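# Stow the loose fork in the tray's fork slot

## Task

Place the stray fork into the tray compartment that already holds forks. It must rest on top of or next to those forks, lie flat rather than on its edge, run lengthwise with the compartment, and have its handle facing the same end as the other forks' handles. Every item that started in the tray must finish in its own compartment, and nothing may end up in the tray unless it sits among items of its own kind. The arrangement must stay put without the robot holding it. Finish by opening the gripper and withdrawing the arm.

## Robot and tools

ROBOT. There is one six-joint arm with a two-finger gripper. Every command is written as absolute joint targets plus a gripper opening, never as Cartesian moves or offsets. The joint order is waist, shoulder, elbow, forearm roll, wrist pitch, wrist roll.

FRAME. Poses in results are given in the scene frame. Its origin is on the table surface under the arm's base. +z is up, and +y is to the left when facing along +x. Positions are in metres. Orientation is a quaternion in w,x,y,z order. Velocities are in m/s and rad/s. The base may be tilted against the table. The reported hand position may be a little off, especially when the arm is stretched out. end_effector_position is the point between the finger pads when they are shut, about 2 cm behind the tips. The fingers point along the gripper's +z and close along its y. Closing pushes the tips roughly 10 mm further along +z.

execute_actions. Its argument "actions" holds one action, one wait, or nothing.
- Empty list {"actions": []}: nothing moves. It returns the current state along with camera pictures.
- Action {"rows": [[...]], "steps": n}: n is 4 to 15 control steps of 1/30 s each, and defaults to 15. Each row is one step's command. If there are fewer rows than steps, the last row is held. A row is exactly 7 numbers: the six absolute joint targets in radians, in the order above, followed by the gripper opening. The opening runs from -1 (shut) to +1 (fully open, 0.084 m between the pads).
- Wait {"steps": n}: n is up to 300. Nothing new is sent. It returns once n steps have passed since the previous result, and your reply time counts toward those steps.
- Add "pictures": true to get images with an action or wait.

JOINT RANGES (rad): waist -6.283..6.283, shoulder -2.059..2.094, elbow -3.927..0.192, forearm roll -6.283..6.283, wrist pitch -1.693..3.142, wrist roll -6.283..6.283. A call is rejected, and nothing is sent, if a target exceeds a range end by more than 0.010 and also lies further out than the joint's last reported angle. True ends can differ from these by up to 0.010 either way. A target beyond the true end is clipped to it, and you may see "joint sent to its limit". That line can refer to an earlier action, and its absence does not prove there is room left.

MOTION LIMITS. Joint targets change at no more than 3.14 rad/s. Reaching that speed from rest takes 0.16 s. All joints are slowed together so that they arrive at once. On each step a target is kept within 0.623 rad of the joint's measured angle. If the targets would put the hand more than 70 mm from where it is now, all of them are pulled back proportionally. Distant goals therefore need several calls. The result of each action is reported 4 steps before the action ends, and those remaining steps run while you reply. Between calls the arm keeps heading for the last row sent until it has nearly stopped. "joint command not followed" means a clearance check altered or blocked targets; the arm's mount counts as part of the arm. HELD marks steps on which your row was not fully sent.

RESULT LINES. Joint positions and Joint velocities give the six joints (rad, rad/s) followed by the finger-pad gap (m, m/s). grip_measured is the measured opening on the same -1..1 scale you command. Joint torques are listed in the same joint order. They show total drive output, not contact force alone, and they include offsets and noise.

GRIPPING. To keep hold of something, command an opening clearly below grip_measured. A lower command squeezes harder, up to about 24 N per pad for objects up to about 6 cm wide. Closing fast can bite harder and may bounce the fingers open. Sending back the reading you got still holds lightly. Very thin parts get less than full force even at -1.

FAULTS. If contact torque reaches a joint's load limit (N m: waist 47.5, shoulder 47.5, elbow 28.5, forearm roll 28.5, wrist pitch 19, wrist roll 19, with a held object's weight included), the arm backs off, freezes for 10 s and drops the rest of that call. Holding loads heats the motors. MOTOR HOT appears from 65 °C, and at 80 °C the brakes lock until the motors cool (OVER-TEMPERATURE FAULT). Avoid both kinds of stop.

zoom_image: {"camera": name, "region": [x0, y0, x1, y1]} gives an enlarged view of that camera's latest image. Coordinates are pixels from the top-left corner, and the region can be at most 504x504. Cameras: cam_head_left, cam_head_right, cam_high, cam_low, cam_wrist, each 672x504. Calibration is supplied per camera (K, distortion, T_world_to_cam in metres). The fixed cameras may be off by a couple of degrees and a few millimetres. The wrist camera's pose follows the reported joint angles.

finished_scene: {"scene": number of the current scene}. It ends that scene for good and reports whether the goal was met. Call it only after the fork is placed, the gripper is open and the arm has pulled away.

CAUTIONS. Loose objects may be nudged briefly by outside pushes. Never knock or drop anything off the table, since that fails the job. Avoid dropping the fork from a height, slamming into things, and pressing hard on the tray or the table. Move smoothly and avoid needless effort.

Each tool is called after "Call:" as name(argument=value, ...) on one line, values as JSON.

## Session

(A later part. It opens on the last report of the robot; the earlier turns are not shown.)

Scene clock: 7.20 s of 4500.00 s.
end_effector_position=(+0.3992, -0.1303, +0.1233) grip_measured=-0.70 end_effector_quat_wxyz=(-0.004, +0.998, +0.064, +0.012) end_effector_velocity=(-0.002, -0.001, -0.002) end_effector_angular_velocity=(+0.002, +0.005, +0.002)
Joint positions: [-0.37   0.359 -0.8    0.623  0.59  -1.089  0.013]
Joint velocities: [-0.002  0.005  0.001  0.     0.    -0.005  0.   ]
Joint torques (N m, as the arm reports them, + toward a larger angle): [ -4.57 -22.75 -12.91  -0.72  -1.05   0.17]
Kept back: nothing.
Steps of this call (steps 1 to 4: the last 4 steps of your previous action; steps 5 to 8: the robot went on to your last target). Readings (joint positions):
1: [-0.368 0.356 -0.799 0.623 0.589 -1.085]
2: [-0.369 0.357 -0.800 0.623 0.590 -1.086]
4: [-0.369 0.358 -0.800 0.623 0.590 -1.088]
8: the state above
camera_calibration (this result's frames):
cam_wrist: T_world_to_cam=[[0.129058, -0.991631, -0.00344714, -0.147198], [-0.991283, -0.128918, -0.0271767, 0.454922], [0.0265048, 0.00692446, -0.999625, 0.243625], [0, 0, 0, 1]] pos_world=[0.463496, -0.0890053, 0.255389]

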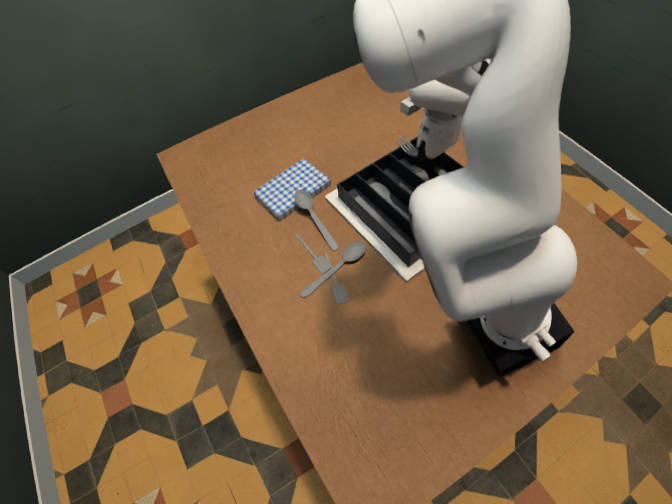

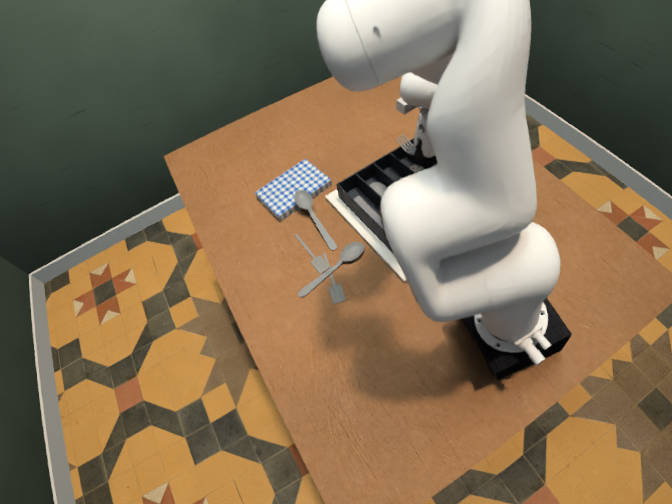

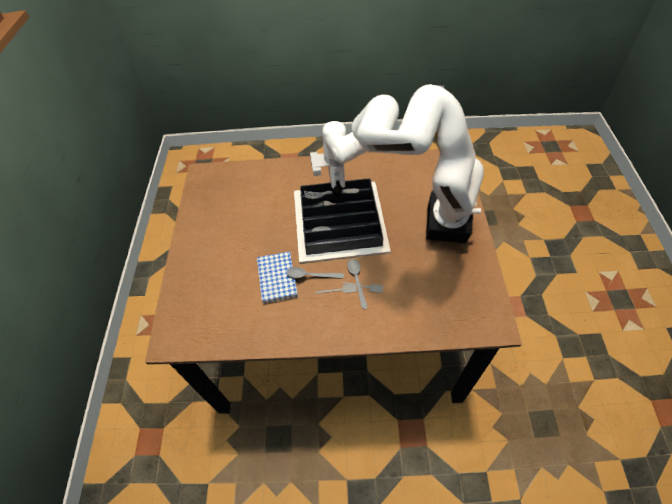

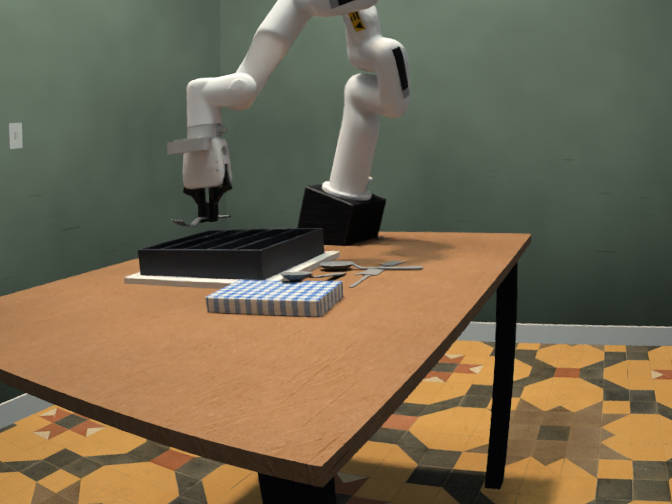

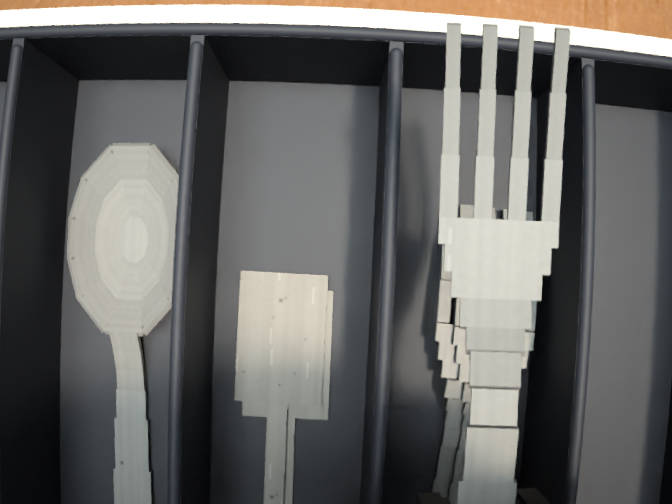

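Call:
execute_actions(actions=[{"rows":[[-0.385,0.43,-0.81,0.623,0.565,-1.1,-1]],"steps":15}])

Call:
execute_actions(actions=[{"steps":5}], pictures=true)

Scene clock: 7.83 s of 4500.00 s.
end_effector_position=(+0.3854, -0.1425, +0.1018) grip_measured=-0.70 end_effector_quat_wxyz=(-0.007, +0.999, +0.053, -0.004) end_effector_velocity=(+0.005, -0.009, -0.003) end_effector_angular_velocity=(-0.013, -0.008, -0.000)
Joint positions: [-0.384  0.426 -0.809  0.623  0.567 -1.099  0.013]
Joint velocities: [-0.006  0.026 -0.022 -0.    -0.017 -0.007 -0.   ]
Joint torques (N m, as the arm reports them, + toward a larger angle): [ -5.33 -23.06 -11.82  -0.88  -0.51   0.12]
Steps of this call (steps 1 to 8: the robot went on to your last target; steps 9 to 19: the first 11 steps of this action). Readings (joint positions):
9: [-0.370 0.360 -0.800 0.623 0.590 -1.090]
10: [-0.371 0.363 -0.801 0.623 0.588 -1.091]
12: [-0.376 0.386 -0.806 0.623 0.580 -1.094]
16: [-0.383 0.421 -0.806 0.623 0.569 -1.098]
19: the state above

Scene clock: 8.00 s of 4500.00 s.
end_effector_position=(+0.3852, -0.1431, +0.1012) grip_measured=-0.70 end_effector_quat_wxyz=(-0.007, +0.999, +0.053, -0.004) end_effector_velocity=(-0.003, -0.002, -0.003) end_effector_angular_velocity=(+0.000, +0.005, -0.004)
Joint positions: [-0.385  0.429 -0.81   0.623  0.565 -1.1    0.013]
Joint velocities: [-0.003  0.008  0.001 -0.    -0.004 -0.001 -0.   ]
Joint torques (N m, as the arm reports them, + toward a larger angle): [ -5.4  -23.13 -12.49  -1.16  -1.18   0.34]
Kept back: nothing.
Steps of this call (steps 1 to 4: the last 4 steps of your previous action; step 5: the robot went on to your last target). Readings (joint positions):
1: [-0.384 0.427 -0.810 0.623 0.566 -1.100]
2: [-0.385 0.428 -0.810 0.623 0.566 -1.100]
4: [-0.385 0.429 -0.810 0.623 0.565 -1.100]
5: the state above
camera_calibration (this result's frames):
cam_wrist: T_world_to_cam=[[0.106551, -0.994258, -0.00986532, -0.149246], [-0.994288, -0.106605, 0.00513999, 0.439964], [-0.00616217, 0.0092613, -0.999938, 0.234886], [0, 0, 0, 1]] pos_world=[0.454801, -0.103662, 0.231138]

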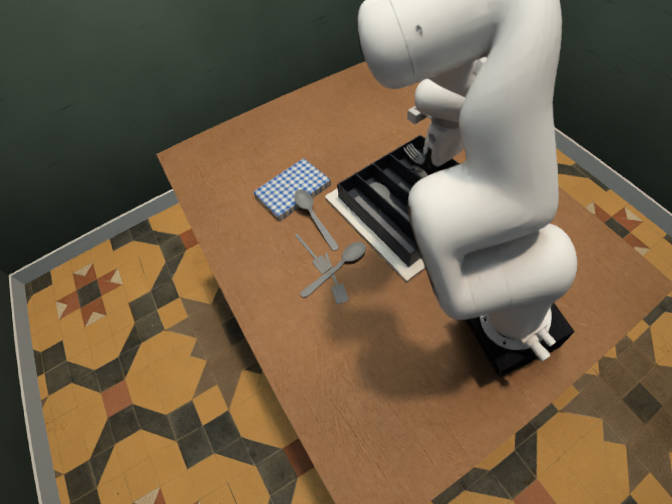

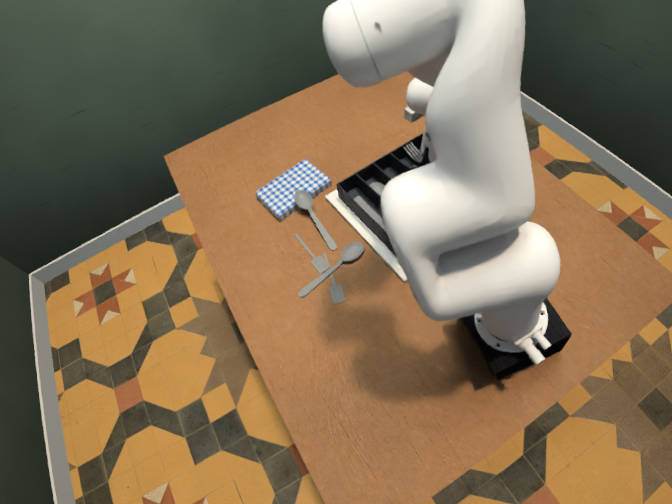

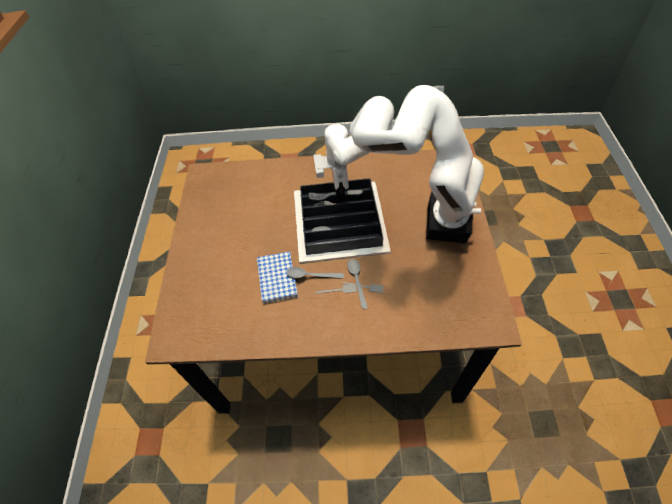

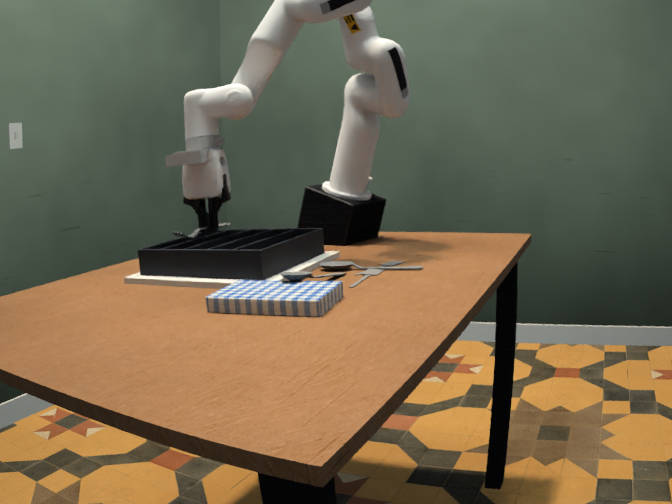

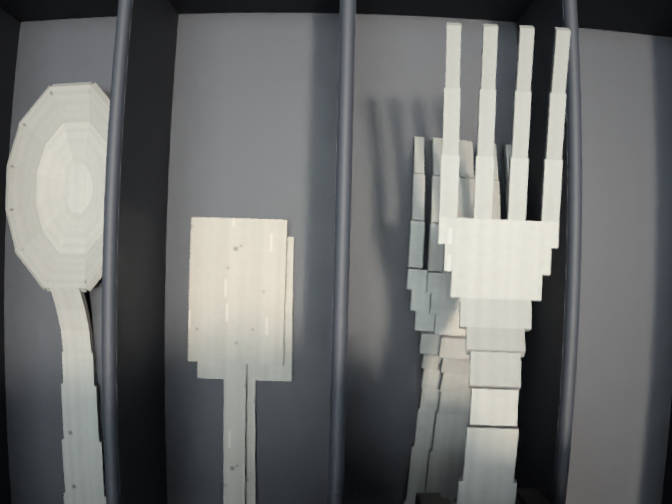

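Call:
execute_actions(actions=[{"rows":[[-0.365,0.43,-0.81,0.623,0.565,-1.09,-1],[-0.365,0.43,-0.81,0.623,0.565,-1.09,-1],[-0.365,0.43,-0.81,0.623,0.565,-1.09,-1],[-0.365,0.43,-0.81,0.623,0.565,-1.09,-1],[-0.365,0.51,-0.835,0.623,0.53,-1.09,-1]],"steps":15}])

Call:
execute_actions(actions=[{"steps":5}], pictures=true)

Scene clock: 8.50 s of 4500.00 s.
end_effector_position=(+0.3799, -0.1444, +0.0788) grip_measured=-0.70 end_effector_quat_wxyz=(-0.006, +0.999, +0.050, -0.021) end_effector_velocity=(-0.036, -0.018, -0.069) end_effector_angular_velocity=(+0.001, +0.105, -0.048)
Joint positions: [-0.366  0.494 -0.828  0.623  0.539 -1.091  0.013]
Joint velocities: [ 0.008  0.203 -0.036  0.    -0.078  0.005 -0.   ]
Joint torques (N m, as the arm reports them, + toward a larger angle): [ -4.72 -28.28 -13.19  -0.87  -1.37   0.17]
Steps of this call (steps 1 to 4: the robot went on to your last target; steps 5 to 15: the first 11 steps of this action). Readings (joint positions):
5: [-0.385 0.430 -0.810 0.623 0.565 -1.100]
6: [-0.383 0.430 -0.810 0.623 0.565 -1.099]
8: [-0.375 0.430 -0.810 0.623 0.565 -1.095]
12: [-0.367 0.458 -0.821 0.623 0.551 -1.091]
15: the state above

Scene clock: 8.67 s of 4500.00 s.
end_effector_position=(+0.3800, -0.1464, +0.0754) grip_measured=-0.70 end_effector_quat_wxyz=(-0.005, +0.999, +0.049, -0.022) end_effector_velocity=(+0.001, -0.000, -0.007) end_effector_angular_velocity=(-0.001, +0.007, +0.003)
Joint positions: [-0.365  0.507 -0.834  0.623  0.532 -1.09   0.013]
Joint velocities: [ 0.008  0.022 -0.012  0.001 -0.007  0.001 -0.   ]
Joint torques (N m, as the arm reports them, + toward a larger angle): [ -5.91 -23.17 -12.04  -1.19  -1.24   0.33]
Kept back: nothing.
Steps of this call (steps 1 to 4: the last 4 steps of your previous action; step 5: the robot went on to your last target). Readings (joint positions):
1: [-0.366 0.499 -0.829 0.623 0.536 -1.090]
2: [-0.366 0.502 -0.831 0.623 0.535 -1.090]
4: [-0.365 0.506 -0.833 0.623 0.532 -1.090]
5: the state above
camera_calibration (this result's frames):
cam_wrist: T_world_to_cam=[[0.0990818, -0.995047, -0.008004, -0.149561], [-0.99425, -0.0993243, 0.040027, 0.432916], [-0.0406238, 0.00399203, -0.999167, 0.221417], [0, 0, 0, 1]] pos_world=[0.45424, -0.106705, 0.202707]

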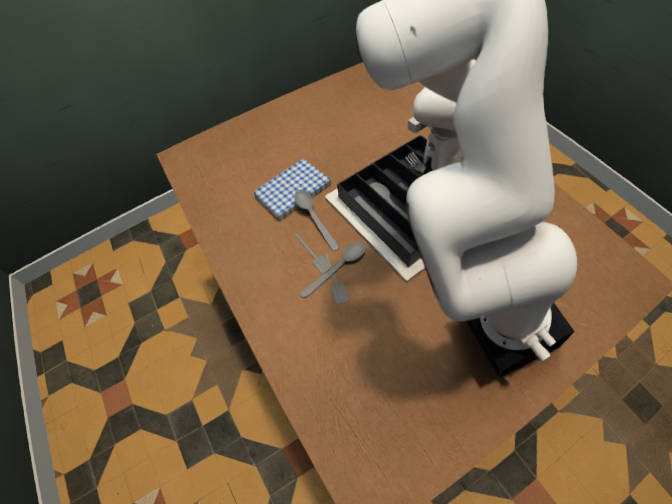

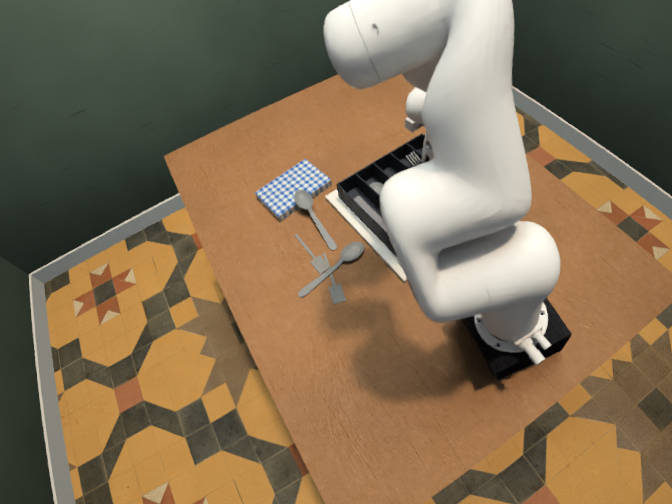

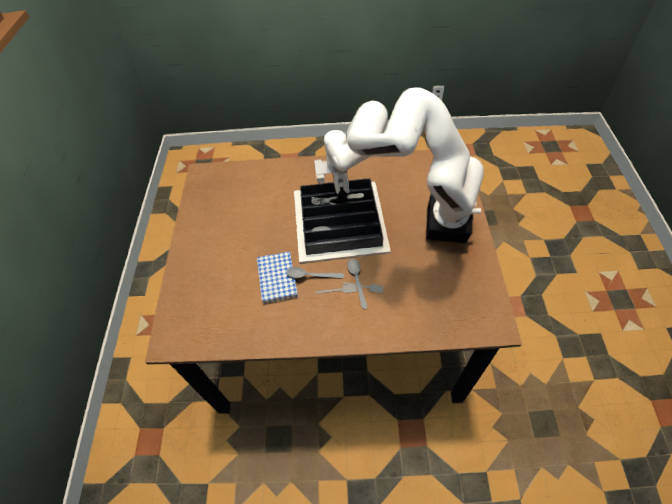

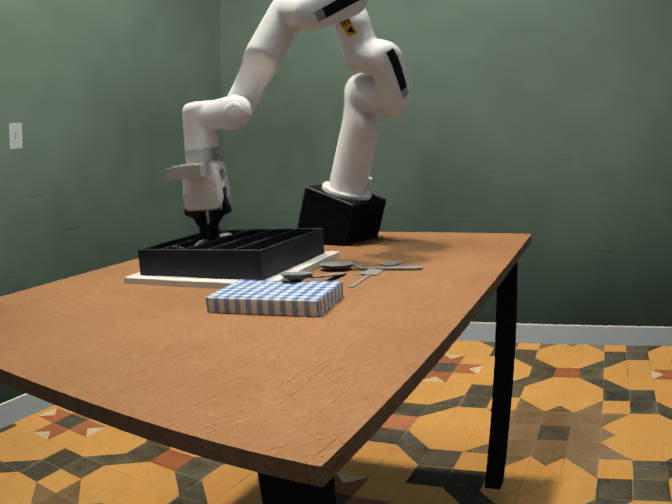

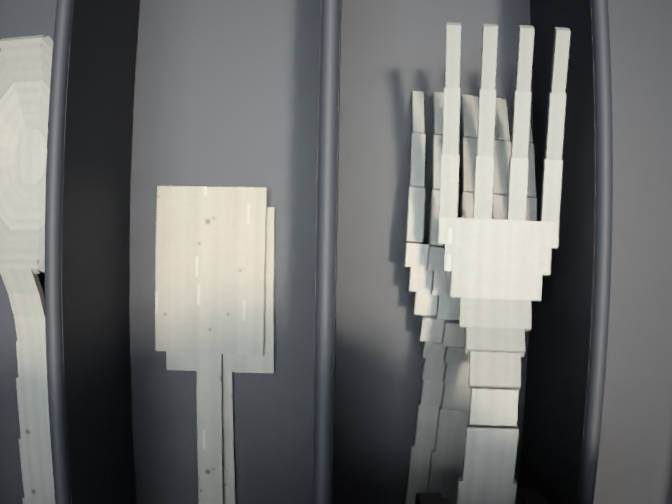

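Call:
execute_actions(actions=[{"rows":[[-0.342,0.51,-0.835,0.623,0.53,-1.075,-1],[-0.342,0.51,-0.835,0.623,0.53,-1.075,-1],[-0.342,0.51,-0.835,0.623,0.53,-1.075,-1],[-0.342,0.51,-0.835,0.623,0.53,-1.075,-1],[-0.342,0.535,-0.843,0.623,0.52,-1.075,-1]],"steps":15}])

Call:
execute_actions(actions=[{"rows":[[-0.342,0.535,-0.843,0.623,0.52,-1.075,-0.45],[-0.342,0.535,-0.843,0.623,0.52,-1.075,-0.45],[-0.342,0.535,-0.843,0.623,0.52,-1.075,-0.45],[-0.342,0.535,-0.843,0.623,0.52,-1.075,-0.45],[-0.342,0.535,-0.843,0.623,0.52,-1.075,-0.45],[-0.342,0.535,-0.843,0.623,0.52,-1.075,-0.45],[-0.342,0.535,-0.843,0.623,0.52,-1.075,-0.45],[-0.342,0.25,-0.8,0.623,0.6,-1.075,-0.45]],"steps":15}])

Call:
execute_actions(actions=[{"rows":[[-0.342,0.1,-0.75,0.623,0.45,-1.075,0]],"steps":15}], pictures=true)

Scene clock: 9.27 s of 4500.00 s.
end_effector_position=(+0.3796, -0.1414, +0.0652) grip_measured=-0.70 end_effector_quat_wxyz=(-0.005, +0.998, +0.050, -0.030) end_effector_velocity=(-0.006, -0.002, -0.017) end_effector_angular_velocity=(-0.002, +0.024, -0.008)
Joint positions: [-0.343  0.531 -0.841  0.623  0.522 -1.076  0.013]
Joint velocities: [ 0.01   0.05  -0.014  0.    -0.019  0.008  0.   ]
Joint torques (N m, as the arm reports them, + toward a larger angle): [ -5.49 -24.8  -11.01  -1.31  -1.17   0.31]
Steps of this call (steps 1 to 7: the robot went on to your last target; steps 8 to 18: the first 11 steps of this action). Readings (joint positions):
8: [-0.365 0.509 -0.835 0.623 0.530 -1.090]
9: [-0.363 0.510 -0.835 0.623 0.530 -1.088]
11: [-0.354 0.510 -0.835 0.623 0.530 -1.083]
15: [-0.345 0.521 -0.839 0.623 0.525 -1.077]
18: the state above

Scene clock: 9.77 s of 4500.00 s.
end_effector_position=(+0.3847, -0.1379, +0.0754) grip_measured=-0.47 end_effector_quat_wxyz=(-0.004, +0.998, +0.053, -0.023) end_effector_velocity=(+0.148, +0.066, +0.279) end_effector_angular_velocity=(-0.050, -0.447, +0.175)
Joint positions: [-0.342  0.499 -0.833  0.623  0.532 -1.075  0.023]
Joint velocities: [-0.021 -0.823  0.167 -0.     0.236  0.     0.004]
Joint torques (N m, as the arm reports them, + toward a larger angle): [ -3.24 -39.19 -17.04  -0.92  -1.29   0.26]
Steps of this call (steps 1 to 4: the last 4 steps of your previous action; steps 5 to 15: the first 11 steps of this action). Readings (joint positions):
5: [-0.342 0.534 -0.843 0.623 0.520 -1.075]
6: [-0.342 0.534 -0.843 0.623 0.520 -1.075]
8: [-0.342 0.534 -0.843 0.623 0.520 -1.075]
12: [-0.342 0.534 -0.843 0.623 0.520 -1.075]
15: the state above

Scene clock: 10.27 s of 4500.00 s.
end_effector_position=(+0.4582, -0.1280, +0.2244) grip_measured=-0.01 end_effector_quat_wxyz=(+0.088, +0.983, +0.096, +0.126) end_effector_velocity=(+0.019, -0.003, +0.079) end_effector_angular_velocity=(-0.146, -0.190, +0.021)
Joint positions: [-0.342  0.121 -0.758  0.623  0.464 -1.075  0.044]
Joint velocities: [ 0.001 -0.202  0.086  0.    -0.136  0.     0.   ]
Joint torques (N m, as the arm reports them, + toward a larger angle): [ -4.87 -16.43 -13.4   -0.87  -1.01   0.31]
Steps of this call (steps 1 to 4: the last 4 steps of your previous action; steps 5 to 15: the first 11 steps of this action). Readings (joint positions):
5: [-0.342 0.343 -0.817 0.623 0.572 -1.075]
6: [-0.342 0.317 -0.812 0.623 0.576 -1.075]
8: [-0.342 0.265 -0.797 0.623 0.555 -1.075]
12: [-0.342 0.160 -0.768 0.623 0.488 -1.075]
15: the state above
camera_calibration (this result's frames):
cam_wrist: T_world_to_cam=[[0.167583, -0.965072, 0.201374, -0.212333], [-0.948888, -0.213311, -0.232618, 0.532357], [0.267448, -0.152099, -0.951492, 0.201592], [0, 0, 0, 1]] pos_world=[0.486815, -0.0606973, 0.358407]

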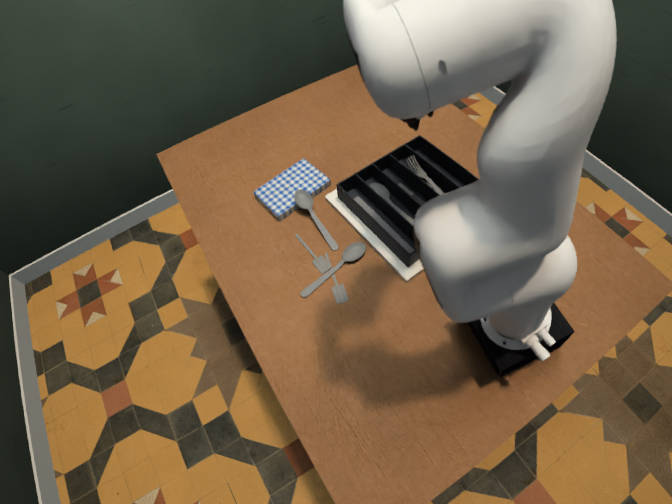

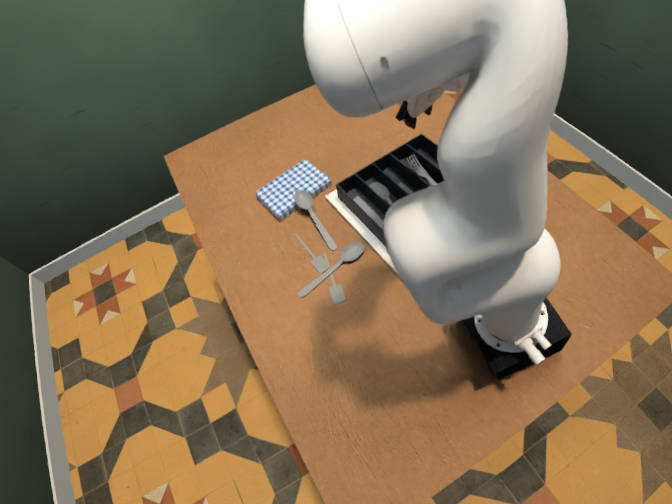

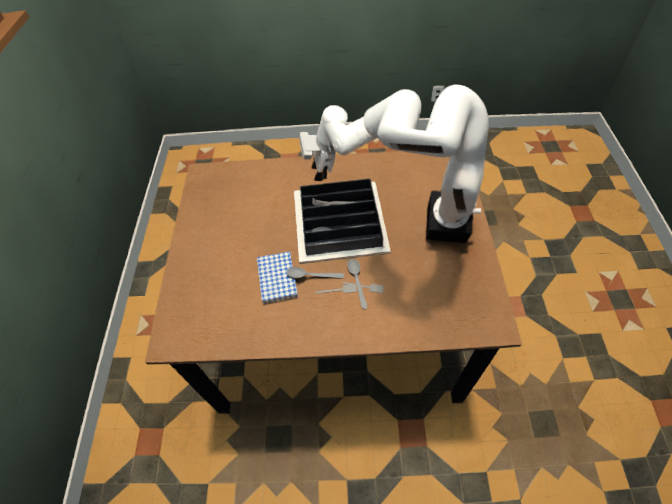

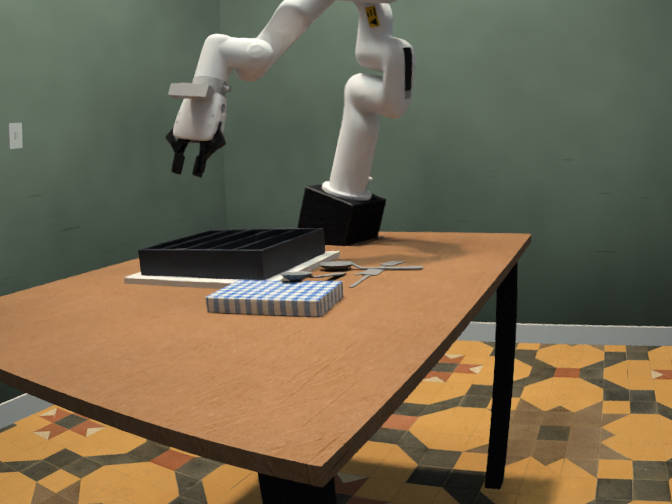

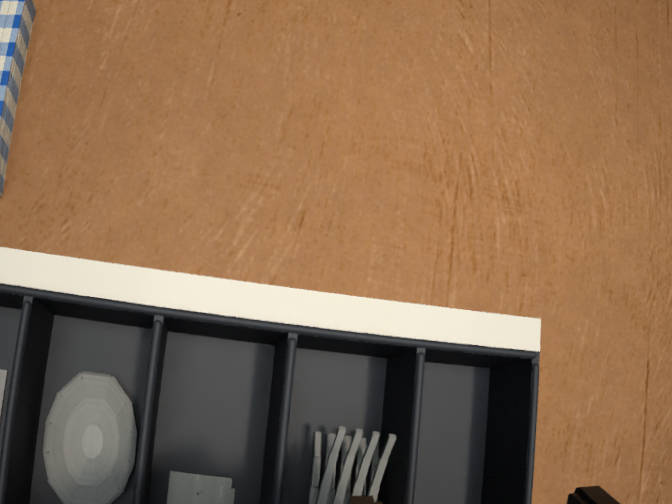

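Call:
zoom_image(camera="cam_head_left", region=[370, 130, 470, 220])

Region (370, 130, 470, 220) of cam_head_left's 672x504 image, scaled by 5.040, with more detail than that image has; it fills the top 454 rows of this view, and the rest is white.

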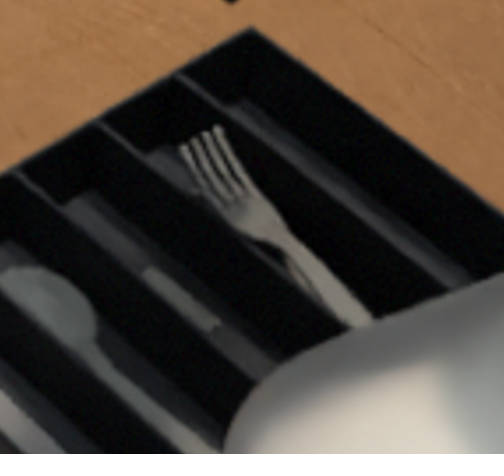

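Call:
finished_scene(scene=2)

The scene is finished: the task was done.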